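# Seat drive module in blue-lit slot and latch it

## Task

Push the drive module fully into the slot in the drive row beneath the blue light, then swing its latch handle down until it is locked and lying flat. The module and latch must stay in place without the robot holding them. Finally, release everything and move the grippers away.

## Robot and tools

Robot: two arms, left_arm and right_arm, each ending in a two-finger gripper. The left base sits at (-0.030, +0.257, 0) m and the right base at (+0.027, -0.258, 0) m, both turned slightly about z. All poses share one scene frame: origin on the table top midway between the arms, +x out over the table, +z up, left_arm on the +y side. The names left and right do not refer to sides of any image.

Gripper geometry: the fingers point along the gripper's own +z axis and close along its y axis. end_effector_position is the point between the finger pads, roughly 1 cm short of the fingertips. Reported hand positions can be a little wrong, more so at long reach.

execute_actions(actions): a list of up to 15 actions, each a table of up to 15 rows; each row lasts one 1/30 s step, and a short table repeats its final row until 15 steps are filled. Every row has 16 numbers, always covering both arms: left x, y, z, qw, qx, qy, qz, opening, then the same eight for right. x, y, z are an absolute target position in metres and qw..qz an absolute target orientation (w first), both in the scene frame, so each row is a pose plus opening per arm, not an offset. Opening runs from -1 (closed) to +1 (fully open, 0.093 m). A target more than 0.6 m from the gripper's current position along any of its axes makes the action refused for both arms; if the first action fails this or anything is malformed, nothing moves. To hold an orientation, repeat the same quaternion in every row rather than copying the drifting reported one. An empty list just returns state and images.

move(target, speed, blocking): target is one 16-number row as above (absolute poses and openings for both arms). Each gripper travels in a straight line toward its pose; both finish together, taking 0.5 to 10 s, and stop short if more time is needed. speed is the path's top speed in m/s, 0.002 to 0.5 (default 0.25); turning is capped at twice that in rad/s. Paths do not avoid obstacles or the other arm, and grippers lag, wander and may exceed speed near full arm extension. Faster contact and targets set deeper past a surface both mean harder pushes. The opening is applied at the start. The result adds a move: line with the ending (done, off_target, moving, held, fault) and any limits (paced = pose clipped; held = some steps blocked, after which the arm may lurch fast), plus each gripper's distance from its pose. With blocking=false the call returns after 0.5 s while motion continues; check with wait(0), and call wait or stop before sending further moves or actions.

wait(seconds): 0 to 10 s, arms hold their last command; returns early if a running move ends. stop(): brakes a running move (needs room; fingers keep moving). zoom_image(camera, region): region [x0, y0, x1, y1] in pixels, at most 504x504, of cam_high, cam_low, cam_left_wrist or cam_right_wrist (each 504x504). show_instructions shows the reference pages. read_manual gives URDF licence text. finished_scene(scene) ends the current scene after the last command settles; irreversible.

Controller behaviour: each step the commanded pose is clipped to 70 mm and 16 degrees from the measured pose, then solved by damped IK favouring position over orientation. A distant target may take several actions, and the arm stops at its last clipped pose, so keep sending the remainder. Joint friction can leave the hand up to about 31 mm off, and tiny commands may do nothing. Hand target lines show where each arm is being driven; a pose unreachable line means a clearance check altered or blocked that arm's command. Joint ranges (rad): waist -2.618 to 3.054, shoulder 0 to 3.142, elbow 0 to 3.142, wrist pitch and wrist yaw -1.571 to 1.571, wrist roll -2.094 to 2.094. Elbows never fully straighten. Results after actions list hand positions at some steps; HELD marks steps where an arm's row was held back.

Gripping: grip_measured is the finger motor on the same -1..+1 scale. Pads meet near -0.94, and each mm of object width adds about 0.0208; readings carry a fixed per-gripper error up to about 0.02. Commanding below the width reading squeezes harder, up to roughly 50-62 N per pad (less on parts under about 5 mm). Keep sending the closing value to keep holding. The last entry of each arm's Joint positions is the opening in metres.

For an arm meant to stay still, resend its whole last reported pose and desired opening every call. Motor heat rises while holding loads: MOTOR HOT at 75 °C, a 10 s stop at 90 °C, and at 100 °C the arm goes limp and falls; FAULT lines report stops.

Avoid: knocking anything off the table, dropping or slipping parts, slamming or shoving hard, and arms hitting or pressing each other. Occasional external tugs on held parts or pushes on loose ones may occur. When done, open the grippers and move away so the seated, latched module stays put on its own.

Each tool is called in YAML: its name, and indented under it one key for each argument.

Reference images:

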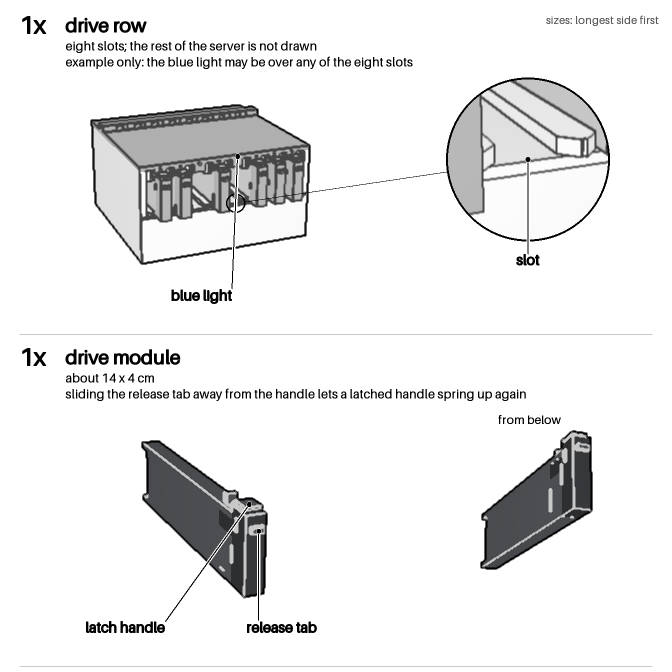

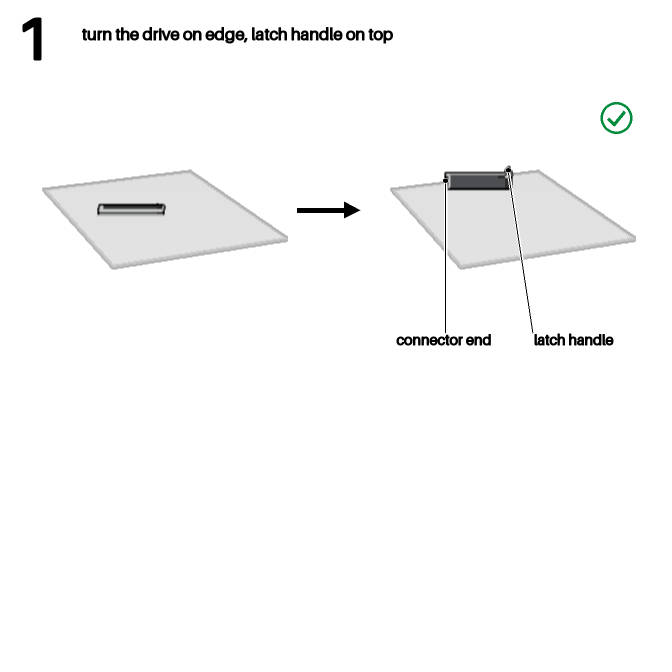

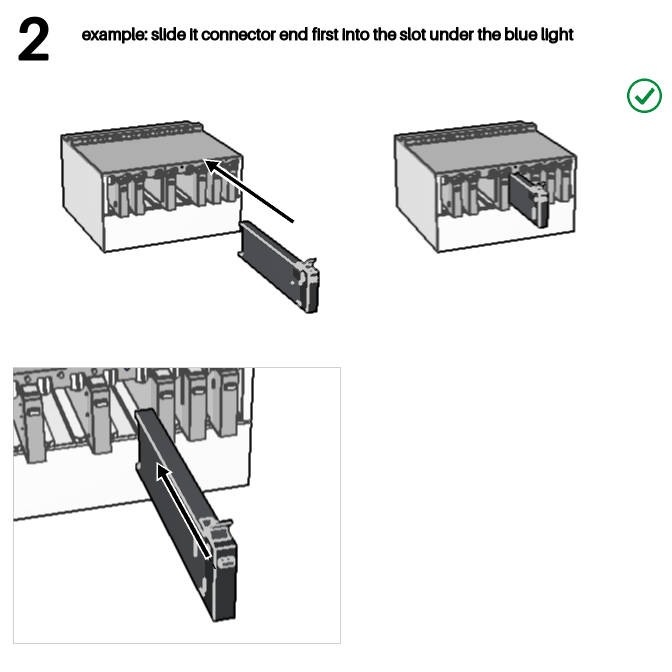

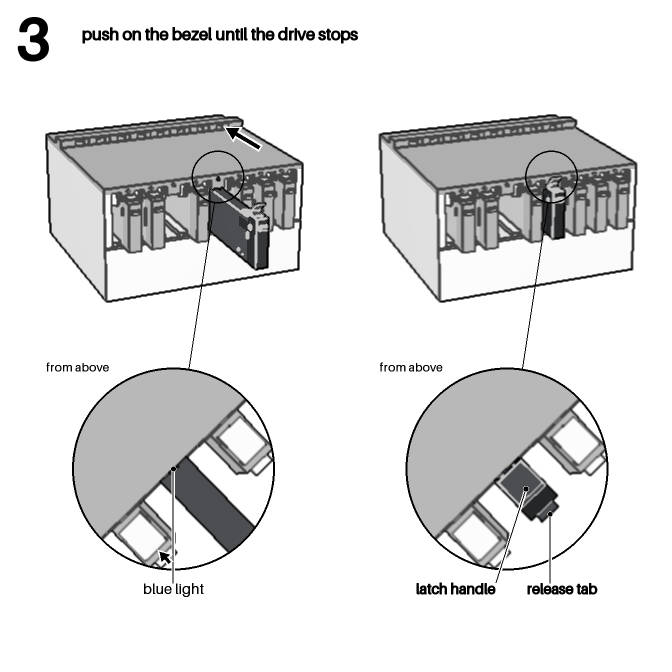

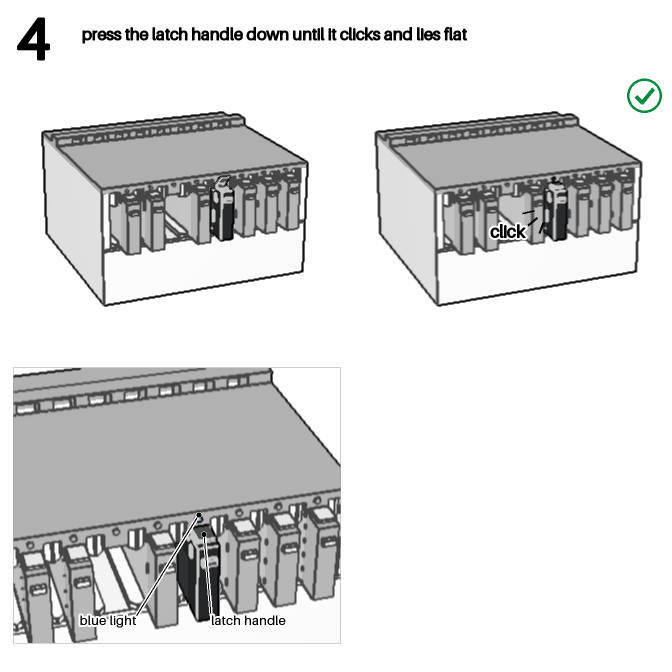

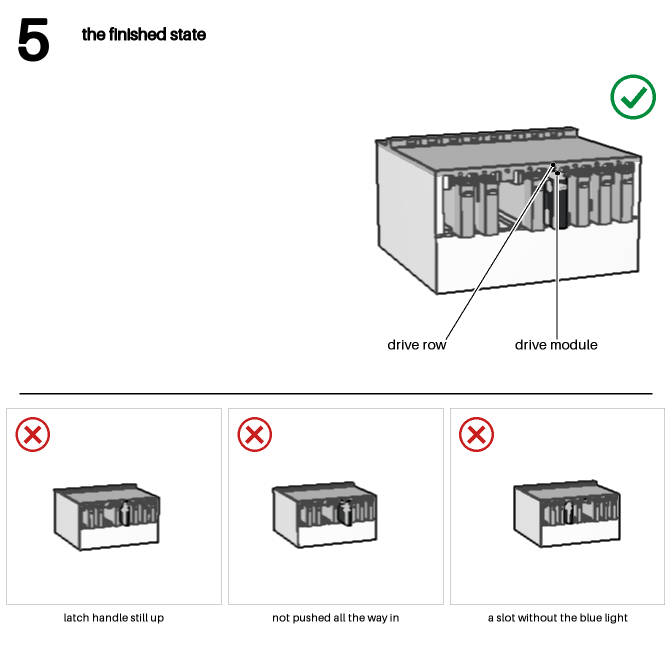

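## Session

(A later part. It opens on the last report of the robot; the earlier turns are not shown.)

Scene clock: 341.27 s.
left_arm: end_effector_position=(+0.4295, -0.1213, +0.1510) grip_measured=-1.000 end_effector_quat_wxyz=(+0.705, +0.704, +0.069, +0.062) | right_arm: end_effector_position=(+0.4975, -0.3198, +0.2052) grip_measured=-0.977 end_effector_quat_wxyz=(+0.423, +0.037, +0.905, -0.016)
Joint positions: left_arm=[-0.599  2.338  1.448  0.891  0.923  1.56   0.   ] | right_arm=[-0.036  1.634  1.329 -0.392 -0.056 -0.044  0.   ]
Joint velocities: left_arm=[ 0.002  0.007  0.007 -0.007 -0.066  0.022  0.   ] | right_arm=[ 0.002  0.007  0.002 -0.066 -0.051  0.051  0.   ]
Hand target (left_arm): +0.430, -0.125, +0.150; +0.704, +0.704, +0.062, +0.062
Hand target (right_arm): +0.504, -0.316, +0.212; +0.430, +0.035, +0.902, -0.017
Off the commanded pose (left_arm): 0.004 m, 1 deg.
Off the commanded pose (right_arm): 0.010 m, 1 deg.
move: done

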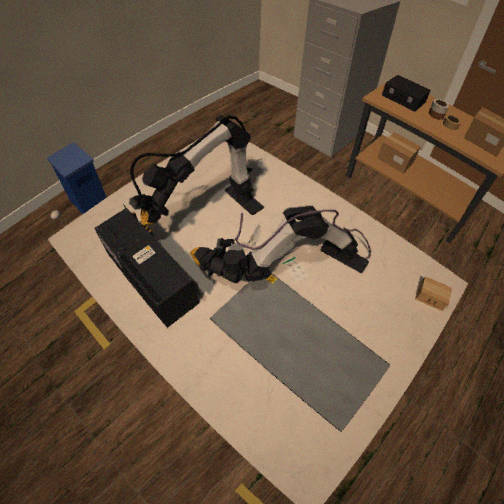

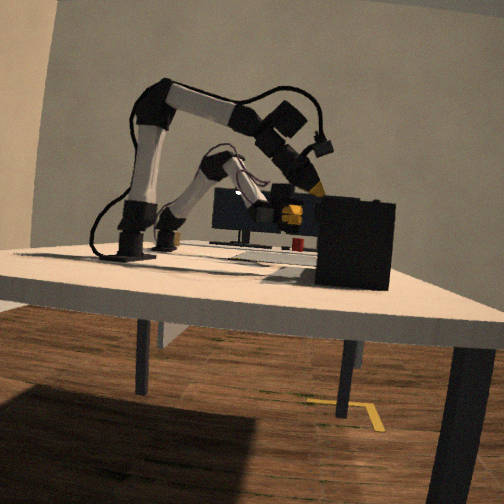

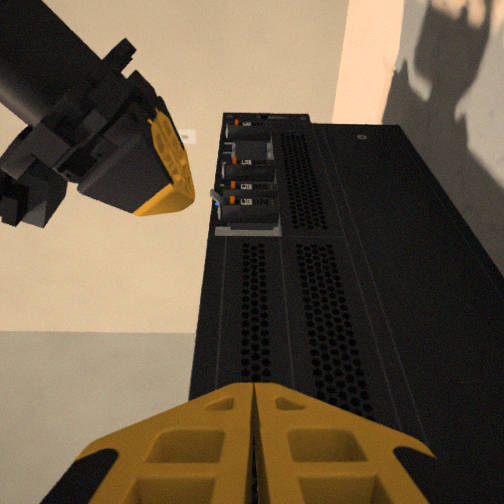

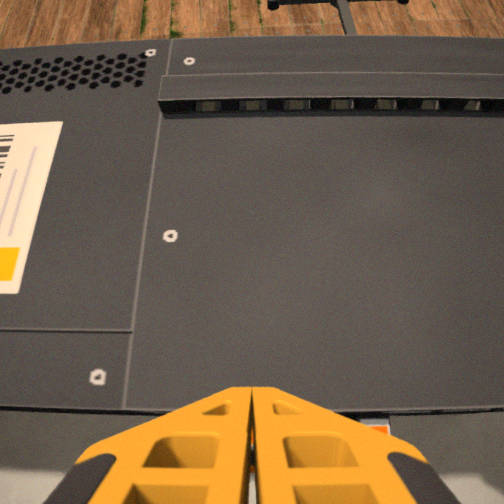

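move:
  target: [0.43,-0.125,0.15,0.704,0.704,0.062,0.062,-1, 0.494,-0.317,0.188,0.42,0.035,0.907,-0.0165,-1]
  speed: 0.04

zoom_image:
  camera: "cam_left_wrist"
  region: [150, 150, 250, 250]

Scene clock: 353.27 s.
left_arm: end_effector_position=(+0.4295, -0.1213, +0.1510) grip_measured=-1.000 end_effector_quat_wxyz=(+0.705, +0.704, +0.069, +0.062) | right_arm: end_effector_position=(+0.4962, -0.3198, +0.1935) grip_measured=-0.977 end_effector_quat_wxyz=(+0.422, +0.037, +0.906, -0.016)
Joint positions: left_arm=[-0.599  2.338  1.448  0.891  0.923  1.56   0.   ] | right_arm=[-0.036  1.634  1.284 -0.35  -0.055 -0.044  0.   ]
Joint velocities: left_arm=[ 0.007  0.002 -0.032 -0.037 -0.022 -0.007  0.   ] | right_arm=[-0.002 -0.007  0.007 -0.022 -0.007  0.022  0.   ]
Hand target (left_arm): +0.430, -0.125, +0.150; +0.704, +0.704, +0.062, +0.062
Hand target (right_arm): +0.494, -0.317, +0.188; +0.420, +0.035, +0.907, -0.016
Off the commanded pose (left_arm): 0.004 m, 1 deg.
Off the commanded pose (right_arm): 0.007 m, 0 deg.
move: done

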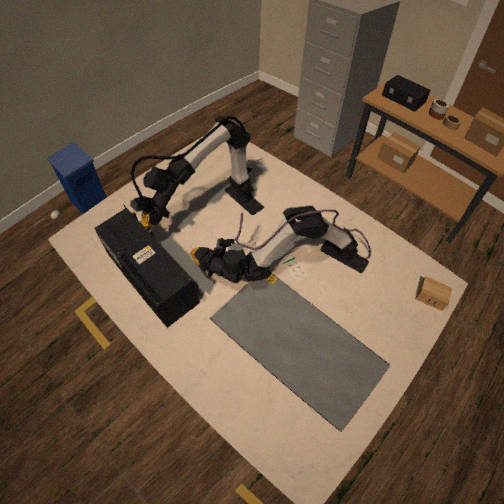

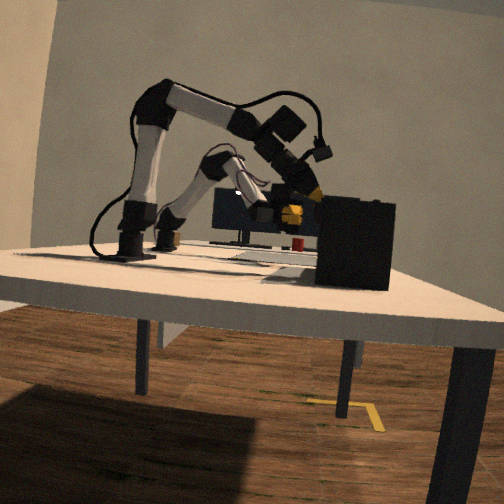

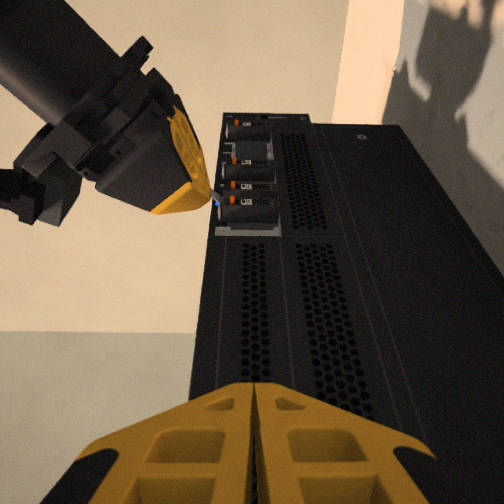

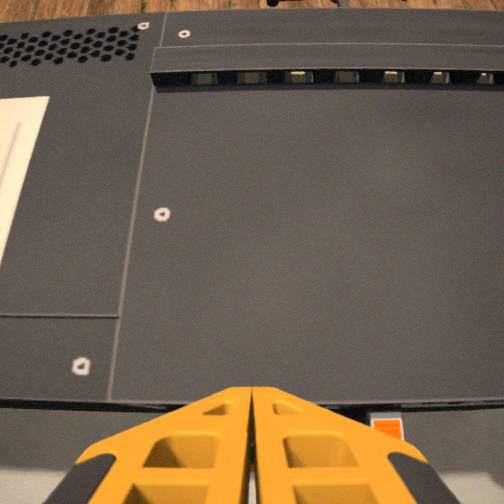

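Region (150, 150, 250, 250) of cam_left_wrist's 504x504 image, scaled by 5.040, with more detail than that image has.

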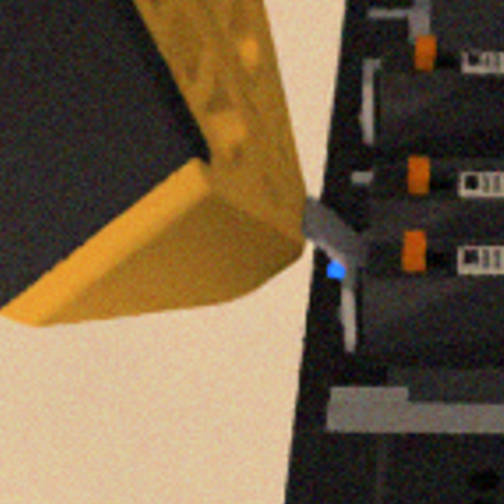

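move:
  target: [0.43,-0.125,0.15,0.704,0.704,0.062,0.062,-1, 0.492,-0.317,0.170,0.41,0.035,0.911,-0.016,-1]
  speed: 0.03

zoom_image:
  camera: "cam_left_wrist"
  region: [150, 150, 250, 250]

Scene clock: 357.23 s.
left_arm: end_effector_position=(+0.4295, -0.1213, +0.1510) grip_measured=-1.000 end_effector_quat_wxyz=(+0.705, +0.704, +0.069, +0.062) | right_arm: end_effector_position=(+0.4981, -0.3200, +0.1892) grip_measured=-0.977 end_effector_quat_wxyz=(+0.431, +0.037, +0.901, -0.017)
Joint positions: left_arm=[-0.599  2.338  1.448  0.891  0.923  1.56   0.   ] | right_arm=[-0.036  1.634  1.253 -0.299 -0.055 -0.044  0.   ]
Joint velocities: left_arm=[-0.002  0.007  0.007  0.007 -0.051  0.007  0.   ] | right_arm=[ 0.002 -0.012 -0.002 -0.037 -0.051  0.022  0.   ]
Hand target (left_arm): +0.430, -0.125, +0.150; +0.704, +0.704, +0.062, +0.062
Hand target (right_arm): +0.492, -0.317, +0.170; +0.410, +0.035, +0.911, -0.016
Off the commanded pose (left_arm): 0.004 m, 1 deg.
Off the commanded pose (right_arm): 0.020 m, 3 deg.
move: off_target (right_arm)

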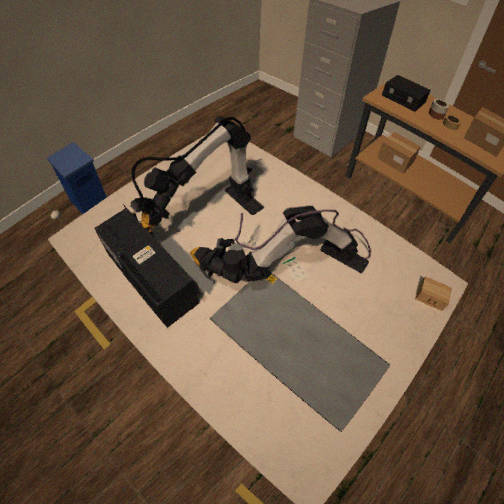

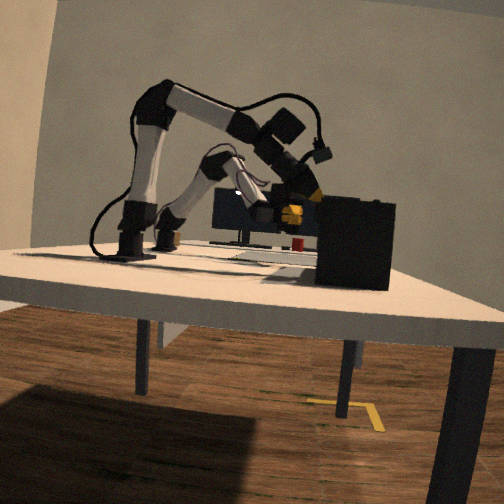

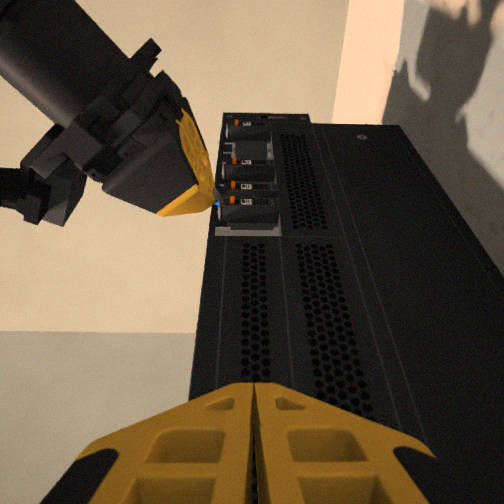

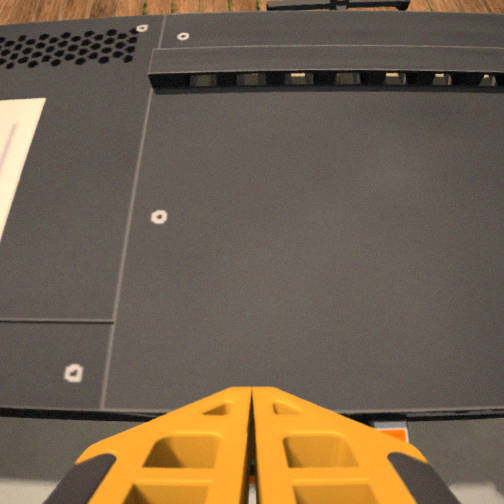

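Region (150, 150, 250, 250) of cam_left_wrist's 504x504 image, scaled by 5.040, with more detail than that image has.

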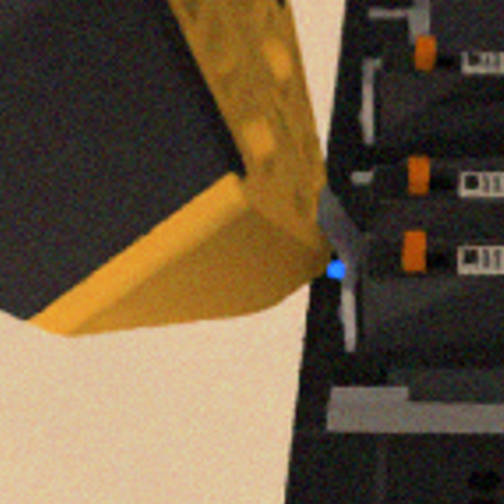

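execute_actions:
  actions: []

zoom_image:
  camera: "cam_left_wrist"
  region: [130,130,270,270]

Scene clock: 369.27 s.
left_arm: end_effector_position=(+0.4295, -0.1213, +0.1510) grip_measured=-1.000 end_effector_quat_wxyz=(+0.705, +0.704, +0.069, +0.062) | right_arm: end_effector_position=(+0.4981, -0.3200, +0.1892) grip_measured=-0.977 end_effector_quat_wxyz=(+0.431, +0.037, +0.901, -0.017)
Joint positions: left_arm=[-0.599  2.338  1.448  0.891  0.923  1.56   0.   ] | right_arm=[-0.036  1.634  1.253 -0.299 -0.055 -0.044  0.   ]
Joint velocities: left_arm=[ 0.007  0.007 -0.002 -0.007  0.037 -0.037  0.   ] | right_arm=[ 0.017 -0.012 -0.002 -0.022  0.066  0.007  0.   ]
Hand target (left_arm): +0.430, -0.125, +0.150; +0.704, +0.704, +0.062, +0.062
Hand target (right_arm): +0.492, -0.317, +0.170; +0.410, +0.035, +0.911, -0.016
Off the commanded pose (left_arm): 0.004 m, 1 deg.
Off the commanded pose (right_arm): 0.020 m, 3 deg.

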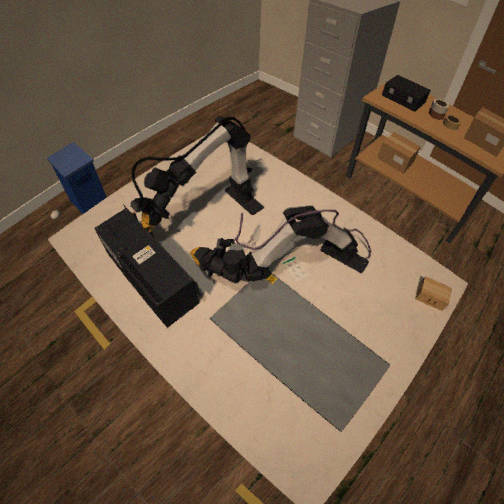

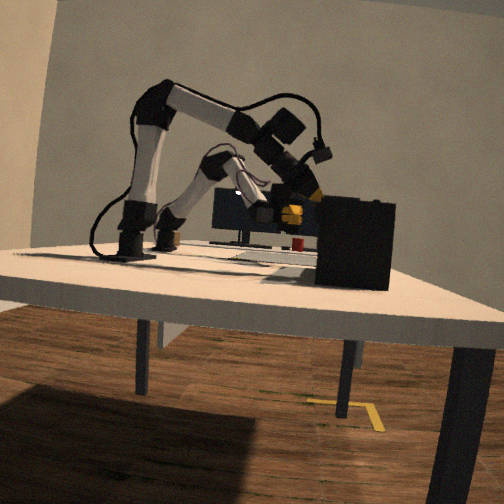

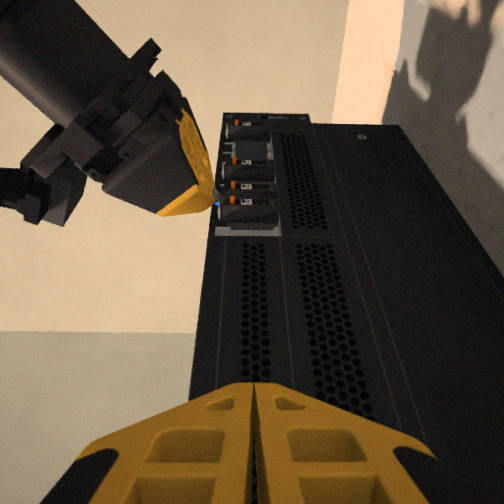

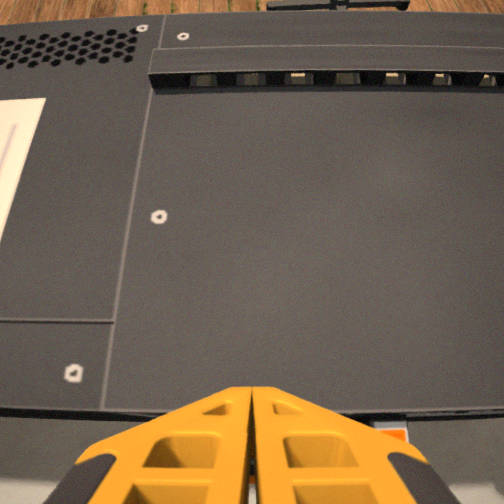

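Region (130, 130, 270, 270) of cam_left_wrist's 504x504 image, scaled by 3.600, with more detail than that image has.

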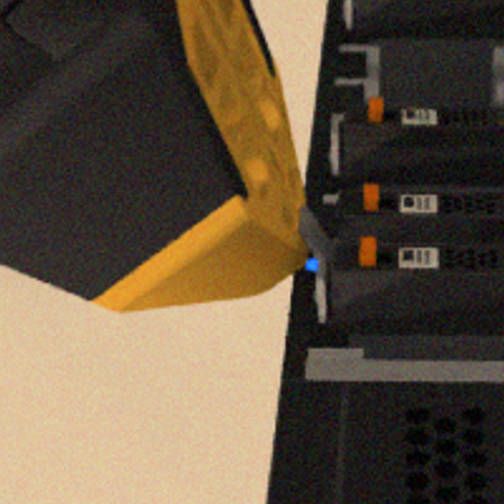

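execute_actions:
  actions:
    - [[0.43,-0.125,0.15,0.704,0.704,0.062,0.062,-1,0.488,-0.317,0.185,0.40,0.035,0.916,-0.016,-1],[0.43,-0.125,0.15,0.704,0.704,0.062,0.062,-1,0.485,-0.317,0.19,0.40,0.035,0.916,-0.016,-1],[0.43,-0.125,0.15,0.704,0.704,0.062,0.062,-1,0.482,-0.317,0.19,0.40,0.035,0.916,-0.016,-1],[0.43,-0.125,0.15,0.704,0.704,0.062,0.062,-1,0.480,-0.317,0.188,0.40,0.035,0.916,-0.016,-1]]

zoom_image:
  camera: "cam_left_wrist"
  region: [130,130,270,270]

Scene clock: 373.37 s.
left_arm: end_effector_position=(+0.4295, -0.1213, +0.1510) grip_measured=-1.000 end_effector_quat_wxyz=(+0.705, +0.704, +0.069, +0.062) | right_arm: end_effector_position=(+0.4847, -0.3180, +0.1853) grip_measured=-0.977 end_effector_quat_wxyz=(+0.403, +0.037, +0.914, -0.015)
Joint positions: left_arm=[-0.599  2.338  1.448  0.891  0.923  1.56   0.   ] | right_arm=[-0.036  1.615  1.262 -0.387 -0.055 -0.046  0.   ]
Joint velocities: left_arm=[ 0.002 -0.002 -0.002 -0.037 -0.022  0.007  0.   ] | right_arm=[-0.002 -0.007  0.007 -0.051 -0.081 -0.022  0.   ]
Hand target (left_arm): +0.430, -0.125, +0.150; +0.704, +0.704, +0.062, +0.062
Hand target (right_arm): +0.480, -0.317, +0.188; +0.400, +0.034, +0.916, -0.016
Off the commanded pose (left_arm): 0.004 m, 1 deg.
Off the commanded pose (right_arm): 0.005 m, 1 deg.
Step readings (end_effector_position):
0: left_arm (+0.4295, -0.1213, +0.1510) | right_arm (+0.4981, -0.3200, +0.1892)
1: left_arm (+0.4295, -0.1213, +0.1510) | right_arm (+0.4976, -0.3200, +0.1892)
2: left_arm (+0.4295, -0.1213, +0.1510) | right_arm (+0.4971, -0.3199, +0.1895)
4: left_arm (+0.4295, -0.1213, +0.1510) | right_arm (+0.4948, -0.3195, +0.1901)
8: left_arm (+0.4295, -0.1213, +0.1510) | right_arm (+0.4905, -0.3189, +0.1912)
15: end_effector_position above

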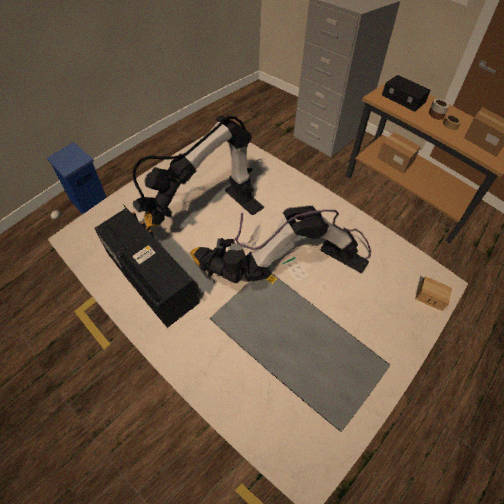

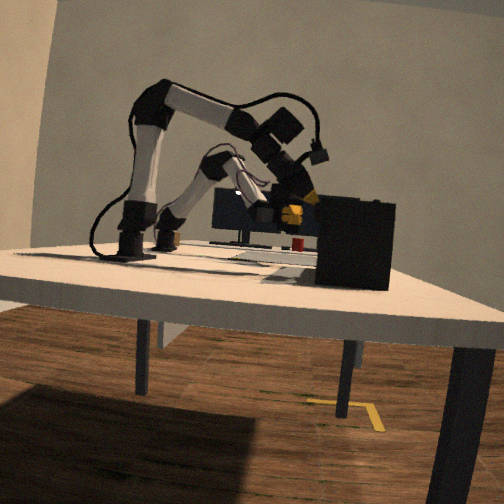

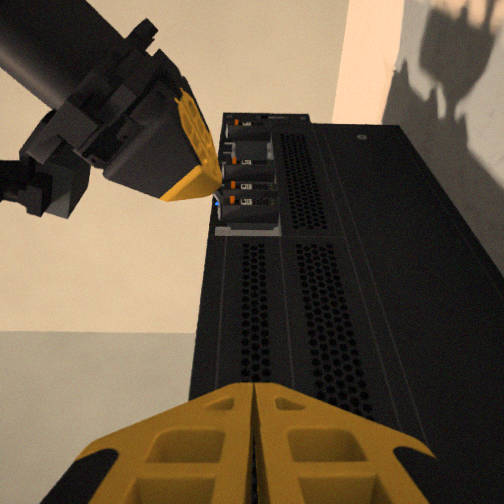

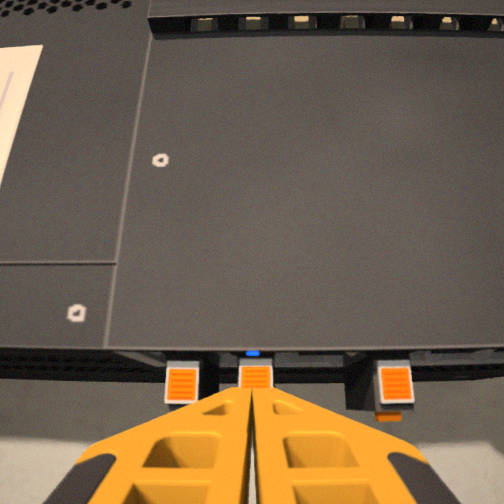

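Region (130, 130, 270, 270) of cam_left_wrist's 504x504 image, scaled by 3.600, with more detail than that image has.

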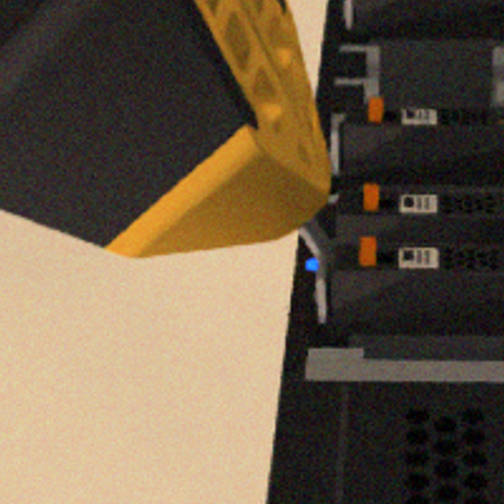

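execute_actions:
  actions:
    - [[0.43,-0.125,0.15,0.704,0.704,0.062,0.062,-1,0.482,-0.317,0.200,0.40,0.035,0.916,-0.016,-1],[0.43,-0.125,0.15,0.704,0.704,0.062,0.062,-1,0.482,-0.317,0.210,0.40,0.035,0.916,-0.016,-1],[0.43,-0.125,0.15,0.704,0.704,0.062,0.062,-1,0.482,-0.317,0.218,0.40,0.035,0.916,-0.016,-1],[0.43,-0.125,0.15,0.704,0.704,0.062,0.062,-1,0.482,-0.317,0.218,0.40,0.035,0.916,-0.016,-1],[0.43,-0.125,0.15,0.704,0.704,0.062,0.062,-1,0.482,-0.317,0.218,0.40,0.035,0.916,-0.016,-1],[0.43,-0.125,0.15,0.704,0.704,0.062,0.062,-1,0.484,-0.317,0.218,0.40,0.035,0.916,-0.016,-1],[0.43,-0.125,0.15,0.704,0.704,0.062,0.062,-1,0.486,-0.317,0.218,0.40,0.035,0.916,-0.016,-1],[0.43,-0.125,0.15,0.704,0.704,0.062,0.062,-1,0.488,-0.317,0.218,0.40,0.035,0.916,-0.016,-1],[0.43,-0.125,0.15,0.704,0.704,0.062,0.062,-1,0.490,-0.317,0.218,0.40,0.035,0.916,-0.016,-1],[0.43,-0.125,0.15,0.704,0.704,0.062,0.062,-1,0.492,-0.317,0.218,0.40,0.035,0.916,-0.016,-1],[0.43,-0.125,0.15,0.704,0.704,0.062,0.062,-1,0.494,-0.317,0.218,0.40,0.035,0.916,-0.016,-1],[0.43,-0.125,0.15,0.704,0.704,0.062,0.062,-1,0.496,-0.317,0.216,0.40,0.035,0.916,-0.016,-1]]
    - [[0.43,-0.125,0.15,0.704,0.704,0.062,0.062,-1,0.496,-0.317,0.222,0.40,0.035,0.916,-0.016,-1],[0.43,-0.125,0.15,0.704,0.704,0.062,0.062,-1,0.496,-0.317,0.202,0.40,0.035,0.916,-0.016,-1],[0.43,-0.125,0.15,0.704,0.704,0.062,0.062,-1,0.496,-0.317,0.221,0.40,0.035,0.916,-0.016,-1],[0.43,-0.125,0.15,0.704,0.704,0.062,0.062,-1,0.496,-0.317,0.201,0.40,0.035,0.916,-0.016,-1],[0.43,-0.125,0.15,0.704,0.704,0.062,0.062,-1,0.496,-0.317,0.220,0.40,0.035,0.916,-0.016,-1],[0.43,-0.125,0.15,0.704,0.704,0.062,0.062,-1,0.496,-0.317,0.200,0.40,0.035,0.916,-0.016,-1],[0.43,-0.125,0.15,0.704,0.704,0.062,0.062,-1,0.496,-0.317,0.219,0.40,0.035,0.916,-0.016,-1],[0.43,-0.125,0.15,0.704,0.704,0.062,0.062,-1,0.496,-0.317,0.199,0.40,0.035,0.916,-0.016,-1],[0.43,-0.125,0.15,0.704,0.704,0.062,0.062,-1,0.496,-0.317,0.218,0.40,0.035,0.916,-0.016,-1],[0.43,-0.125,0.15,0.704,0.704,0.062,0.062,-1,0.496,-0.317,0.198,0.40,0.035,0.916,-0.016,-1],[0.43,-0.125,0.15,0.704,0.704,0.062,0.062,-1,0.496,-0.317,0.208,0.40,0.035,0.916,-0.016,-1]]

zoom_image:
  camera: "cam_left_wrist"
  region: [130,130,270,270]

Scene clock: 389.23 s.
left_arm: end_effector_position=(+0.4295, -0.1213, +0.1510) grip_measured=-1.000 end_effector_quat_wxyz=(+0.705, +0.704, +0.069, +0.062) | right_arm: end_effector_position=(+0.4923, -0.3192, +0.2082) grip_measured=-0.977 end_effector_quat_wxyz=(+0.397, +0.037, +0.917, -0.014)
Joint positions: left_arm=[-0.599  2.338  1.448  0.891  0.923  1.56   0.   ] | right_arm=[-0.036  1.648  1.398 -0.505 -0.055 -0.046  0.   ]
Joint velocities: left_arm=[ 0.007  0.012  0.002  0.051  0.051 -0.066  0.   ] | right_arm=[ 0.012  0.007 -0.007 -0.022 -0.037 -0.066  0.   ]
Hand target (left_arm): +0.430, -0.125, +0.150; +0.704, +0.704, +0.062, +0.062
Hand target (right_arm): +0.496, -0.317, +0.208; +0.400, +0.035, +0.916, -0.016
Off the commanded pose (left_arm): 0.004 m, 1 deg.
Off the commanded pose (right_arm): 0.004 m, 1 deg.
Step readings (end_effector_position; steps 1 to 15: 1st action; 16 to 30: 2nd action):
0: left_arm (+0.4295, -0.1213, +0.1510) | right_arm (+0.4834, -0.3178, +0.1838)
1: left_arm (+0.4295, -0.1213, +0.1510) | right_arm (+0.4828, -0.3177, +0.1843)
2: left_arm (+0.4295, -0.1213, +0.1510) | right_arm (+0.4816, -0.3175, +0.1856)
4: left_arm (+0.4295, -0.1213, +0.1510) | right_arm (+0.4812, -0.3175, +0.1935)
8: left_arm (+0.4295, -0.1213, +0.1510) | right_arm (+0.4858, -0.3182, +0.2114)
15: left_arm (+0.4295, -0.1213, +0.1510) | right_arm (+0.4911, -0.3190, +0.2164)
16: left_arm (+0.4295, -0.1213, +0.1510) | right_arm (+0.4909, -0.3190, +0.2148)
17: left_arm (+0.4295, -0.1213, +0.1510) | right_arm (+0.4916, -0.3191, +0.2134)
19: left_arm (+0.4295, -0.1213, +0.1510) | right_arm (+0.4919, -0.3191, +0.2118)
23: left_arm (+0.4295, -0.1213, +0.1510) | right_arm (+0.4921, -0.3191, +0.2099)
30: end_effector_position above

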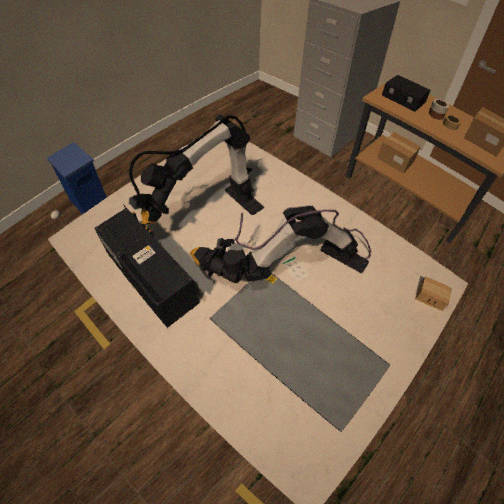

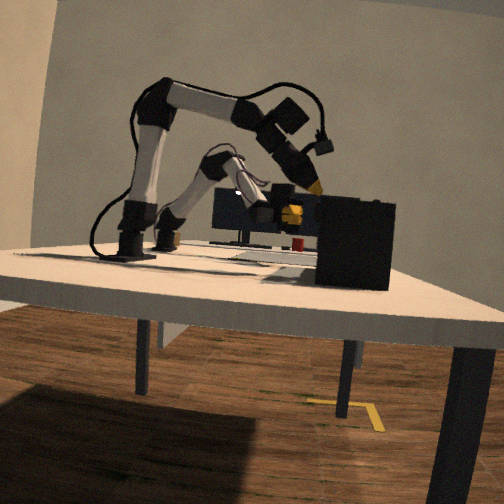

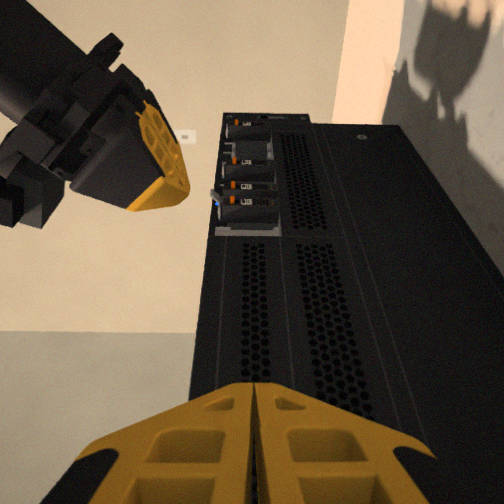

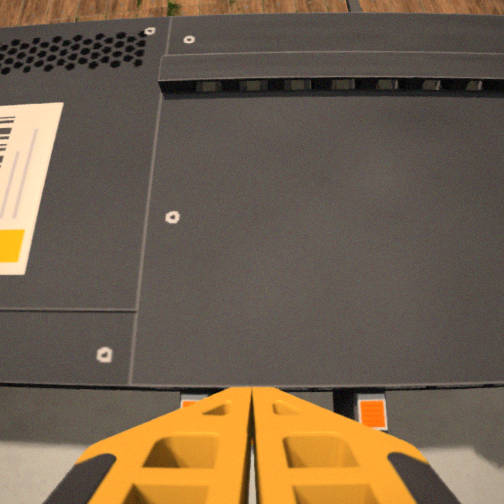

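Region (130, 130, 270, 270) of cam_left_wrist's 504x504 image, scaled by 3.600, with more detail than that image has.

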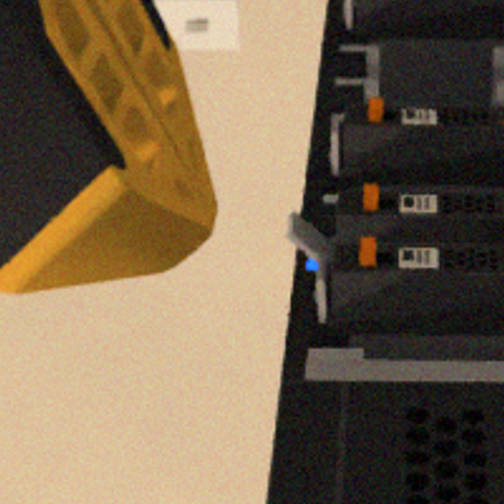

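execute_actions:
  actions:
    - [[0.43,-0.125,0.15,0.704,0.704,0.062,0.062,-1,0.499,-0.317,0.216,0.40,0.035,0.916,-0.016,-1],[0.43,-0.125,0.15,0.704,0.704,0.062,0.062,-1,0.499,-0.317,0.196,0.40,0.035,0.916,-0.016,-1],[0.43,-0.125,0.15,0.704,0.704,0.062,0.062,-1,0.499,-0.317,0.213,0.40,0.035,0.916,-0.016,-1],[0.43,-0.125,0.15,0.704,0.704,0.062,0.062,-1,0.499,-0.317,0.193,0.40,0.035,0.916,-0.016,-1],[0.43,-0.125,0.15,0.704,0.704,0.062,0.062,-1,0.499,-0.317,0.210,0.40,0.035,0.916,-0.016,-1],[0.43,-0.125,0.15,0.704,0.704,0.062,0.062,-1,0.499,-0.317,0.190,0.40,0.035,0.916,-0.016,-1],[0.43,-0.125,0.15,0.704,0.704,0.062,0.062,-1,0.499,-0.317,0.207,0.40,0.035,0.916,-0.016,-1],[0.43,-0.125,0.15,0.704,0.704,0.062,0.062,-1,0.499,-0.317,0.187,0.40,0.035,0.916,-0.016,-1],[0.43,-0.125,0.15,0.704,0.704,0.062,0.062,-1,0.499,-0.317,0.204,0.40,0.035,0.916,-0.016,-1],[0.43,-0.125,0.15,0.704,0.704,0.062,0.062,-1,0.499,-0.317,0.184,0.40,0.035,0.916,-0.016,-1],[0.43,-0.125,0.15,0.704,0.704,0.062,0.062,-1,0.499,-0.317,0.201,0.40,0.035,0.916,-0.016,-1],[0.43,-0.125,0.15,0.704,0.704,0.062,0.062,-1,0.499,-0.317,0.182,0.40,0.035,0.916,-0.016,-1],[0.43,-0.125,0.15,0.704,0.704,0.062,0.062,-1,0.499,-0.317,0.191,0.40,0.035,0.916,-0.016,-1]]

execute_actions:
  actions: []

zoom_image:
  camera: "cam_left_wrist"
  region: [130,130,270,270]

Scene clock: 406.33 s.
left_arm: end_effector_position=(+0.4295, -0.1213, +0.1510) grip_measured=-1.000 end_effector_quat_wxyz=(+0.705, +0.704, +0.069, +0.062) | right_arm: end_effector_position=(+0.4955, -0.3198, +0.1947) grip_measured=-0.977 end_effector_quat_wxyz=(+0.397, +0.038, +0.917, -0.014)
Joint positions: left_arm=[-0.599  2.338  1.448  0.891  0.923  1.56   0.   ] | right_arm=[-0.036  1.662  1.36  -0.453 -0.054 -0.046  0.   ]
Joint velocities: left_arm=[-0.017  0.007 -0.007  0.022 -0.007 -0.007  0.   ] | right_arm=[-0.007 -0.017 -0.007 -0.022 -0.037  0.037  0.   ]
Hand target (left_arm): +0.430, -0.125, +0.150; +0.704, +0.704, +0.062, +0.062
Hand target (right_arm): +0.499, -0.317, +0.191; +0.400, +0.035, +0.916, -0.016
Off the commanded pose (left_arm): 0.004 m, 1 deg.
Off the commanded pose (right_arm): 0.006 m, 1 deg.
Step readings (end_effector_position):
0: left_arm (+0.4295, -0.1213, +0.1510) | right_arm (+0.4923, -0.3192, +0.2082)
1: left_arm (+0.4295, -0.1213, +0.1510) | right_arm (+0.4922, -0.3191, +0.2083)
2: left_arm (+0.4295, -0.1213, +0.1510) | right_arm (+0.4930, -0.3193, +0.2086)
4: left_arm (+0.4295, -0.1213, +0.1510) | right_arm (+0.4939, -0.3195, +0.2079)
8: left_arm (+0.4295, -0.1213, +0.1510) | right_arm (+0.4946, -0.3196, +0.2027)
15: end_effector_position above

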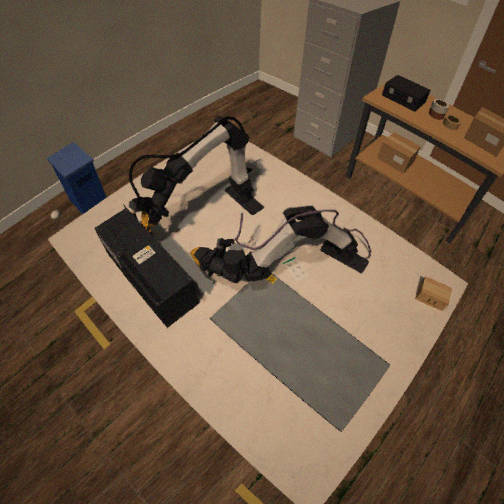

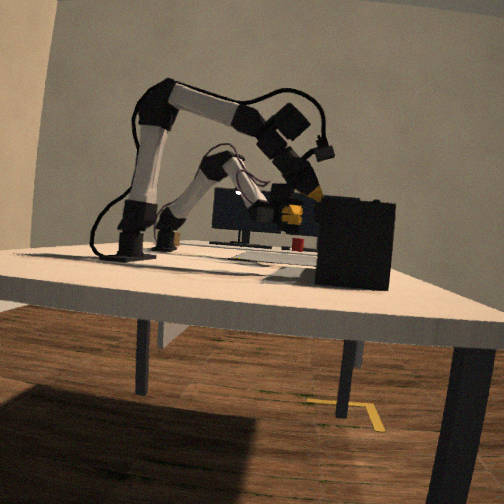

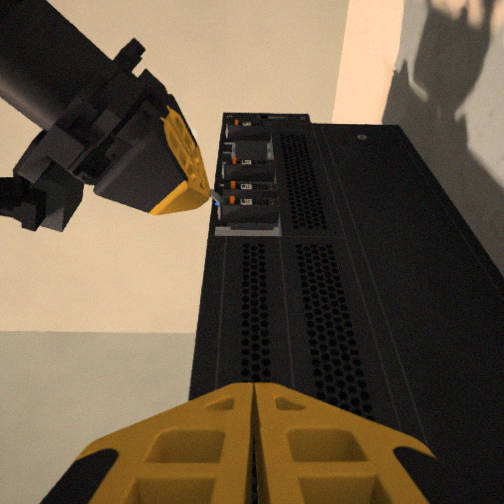

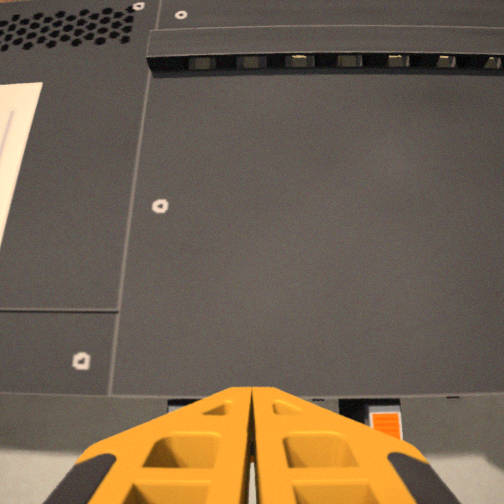

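Scene clock: 406.33 s.
left_arm: end_effector_position=(+0.4295, -0.1213, +0.1510) grip_measured=-1.000 end_effector_quat_wxyz=(+0.705, +0.704, +0.069, +0.062) | right_arm: end_effector_position=(+0.4955, -0.3198, +0.1947) grip_measured=-0.977 end_effector_quat_wxyz=(+0.397, +0.038, +0.917, -0.014)
Joint positions: left_arm=[-0.599  2.338  1.448  0.891  0.923  1.56   0.   ] | right_arm=[-0.036  1.662  1.36  -0.453 -0.054 -0.046  0.   ]
Joint velocities: left_arm=[-0.017  0.007 -0.007  0.022 -0.007 -0.007  0.   ] | right_arm=[-0.007 -0.017 -0.007 -0.022 -0.037  0.037  0.   ]
Hand target (left_arm): +0.430, -0.125, +0.150; +0.704, +0.704, +0.062, +0.062
Hand target (right_arm): +0.499, -0.317, +0.191; +0.400, +0.035, +0.916, -0.016
Off the commanded pose (left_arm): 0.004 m, 1 deg.
Off the commanded pose (right_arm): 0.006 m, 1 deg.

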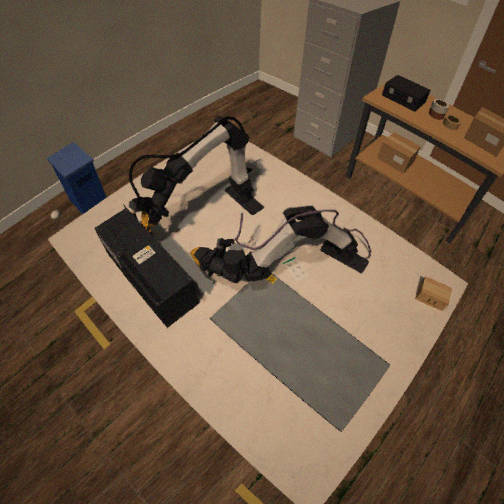

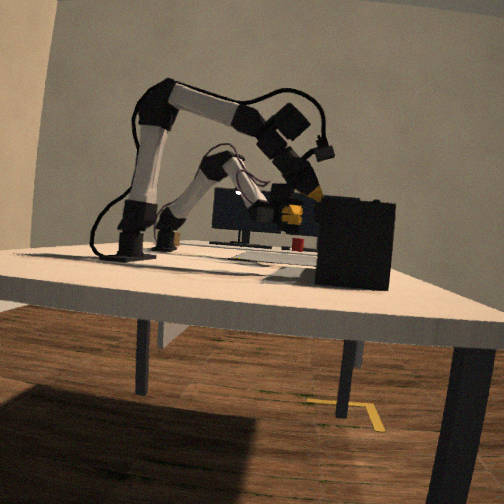

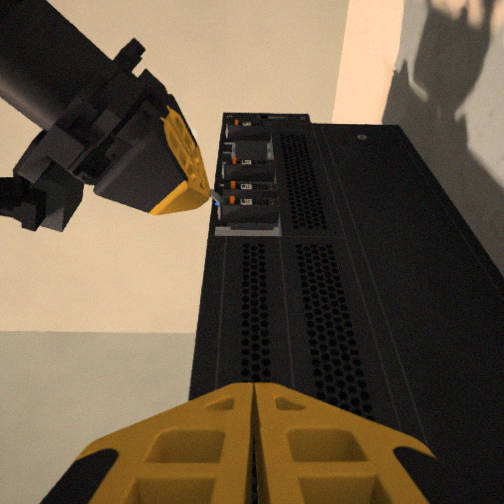

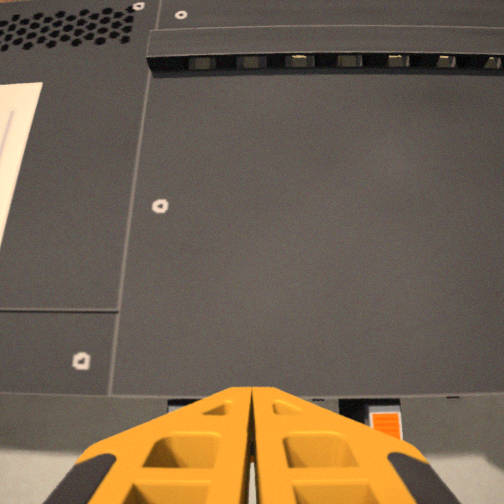

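Region (130, 130, 270, 270) of cam_left_wrist's 504x504 image, scaled by 3.600, with more detail than that image has.

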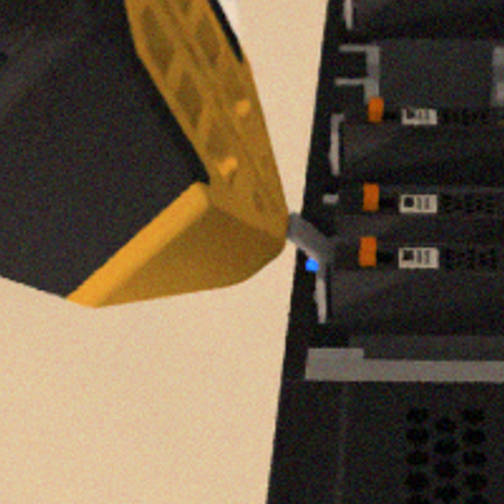

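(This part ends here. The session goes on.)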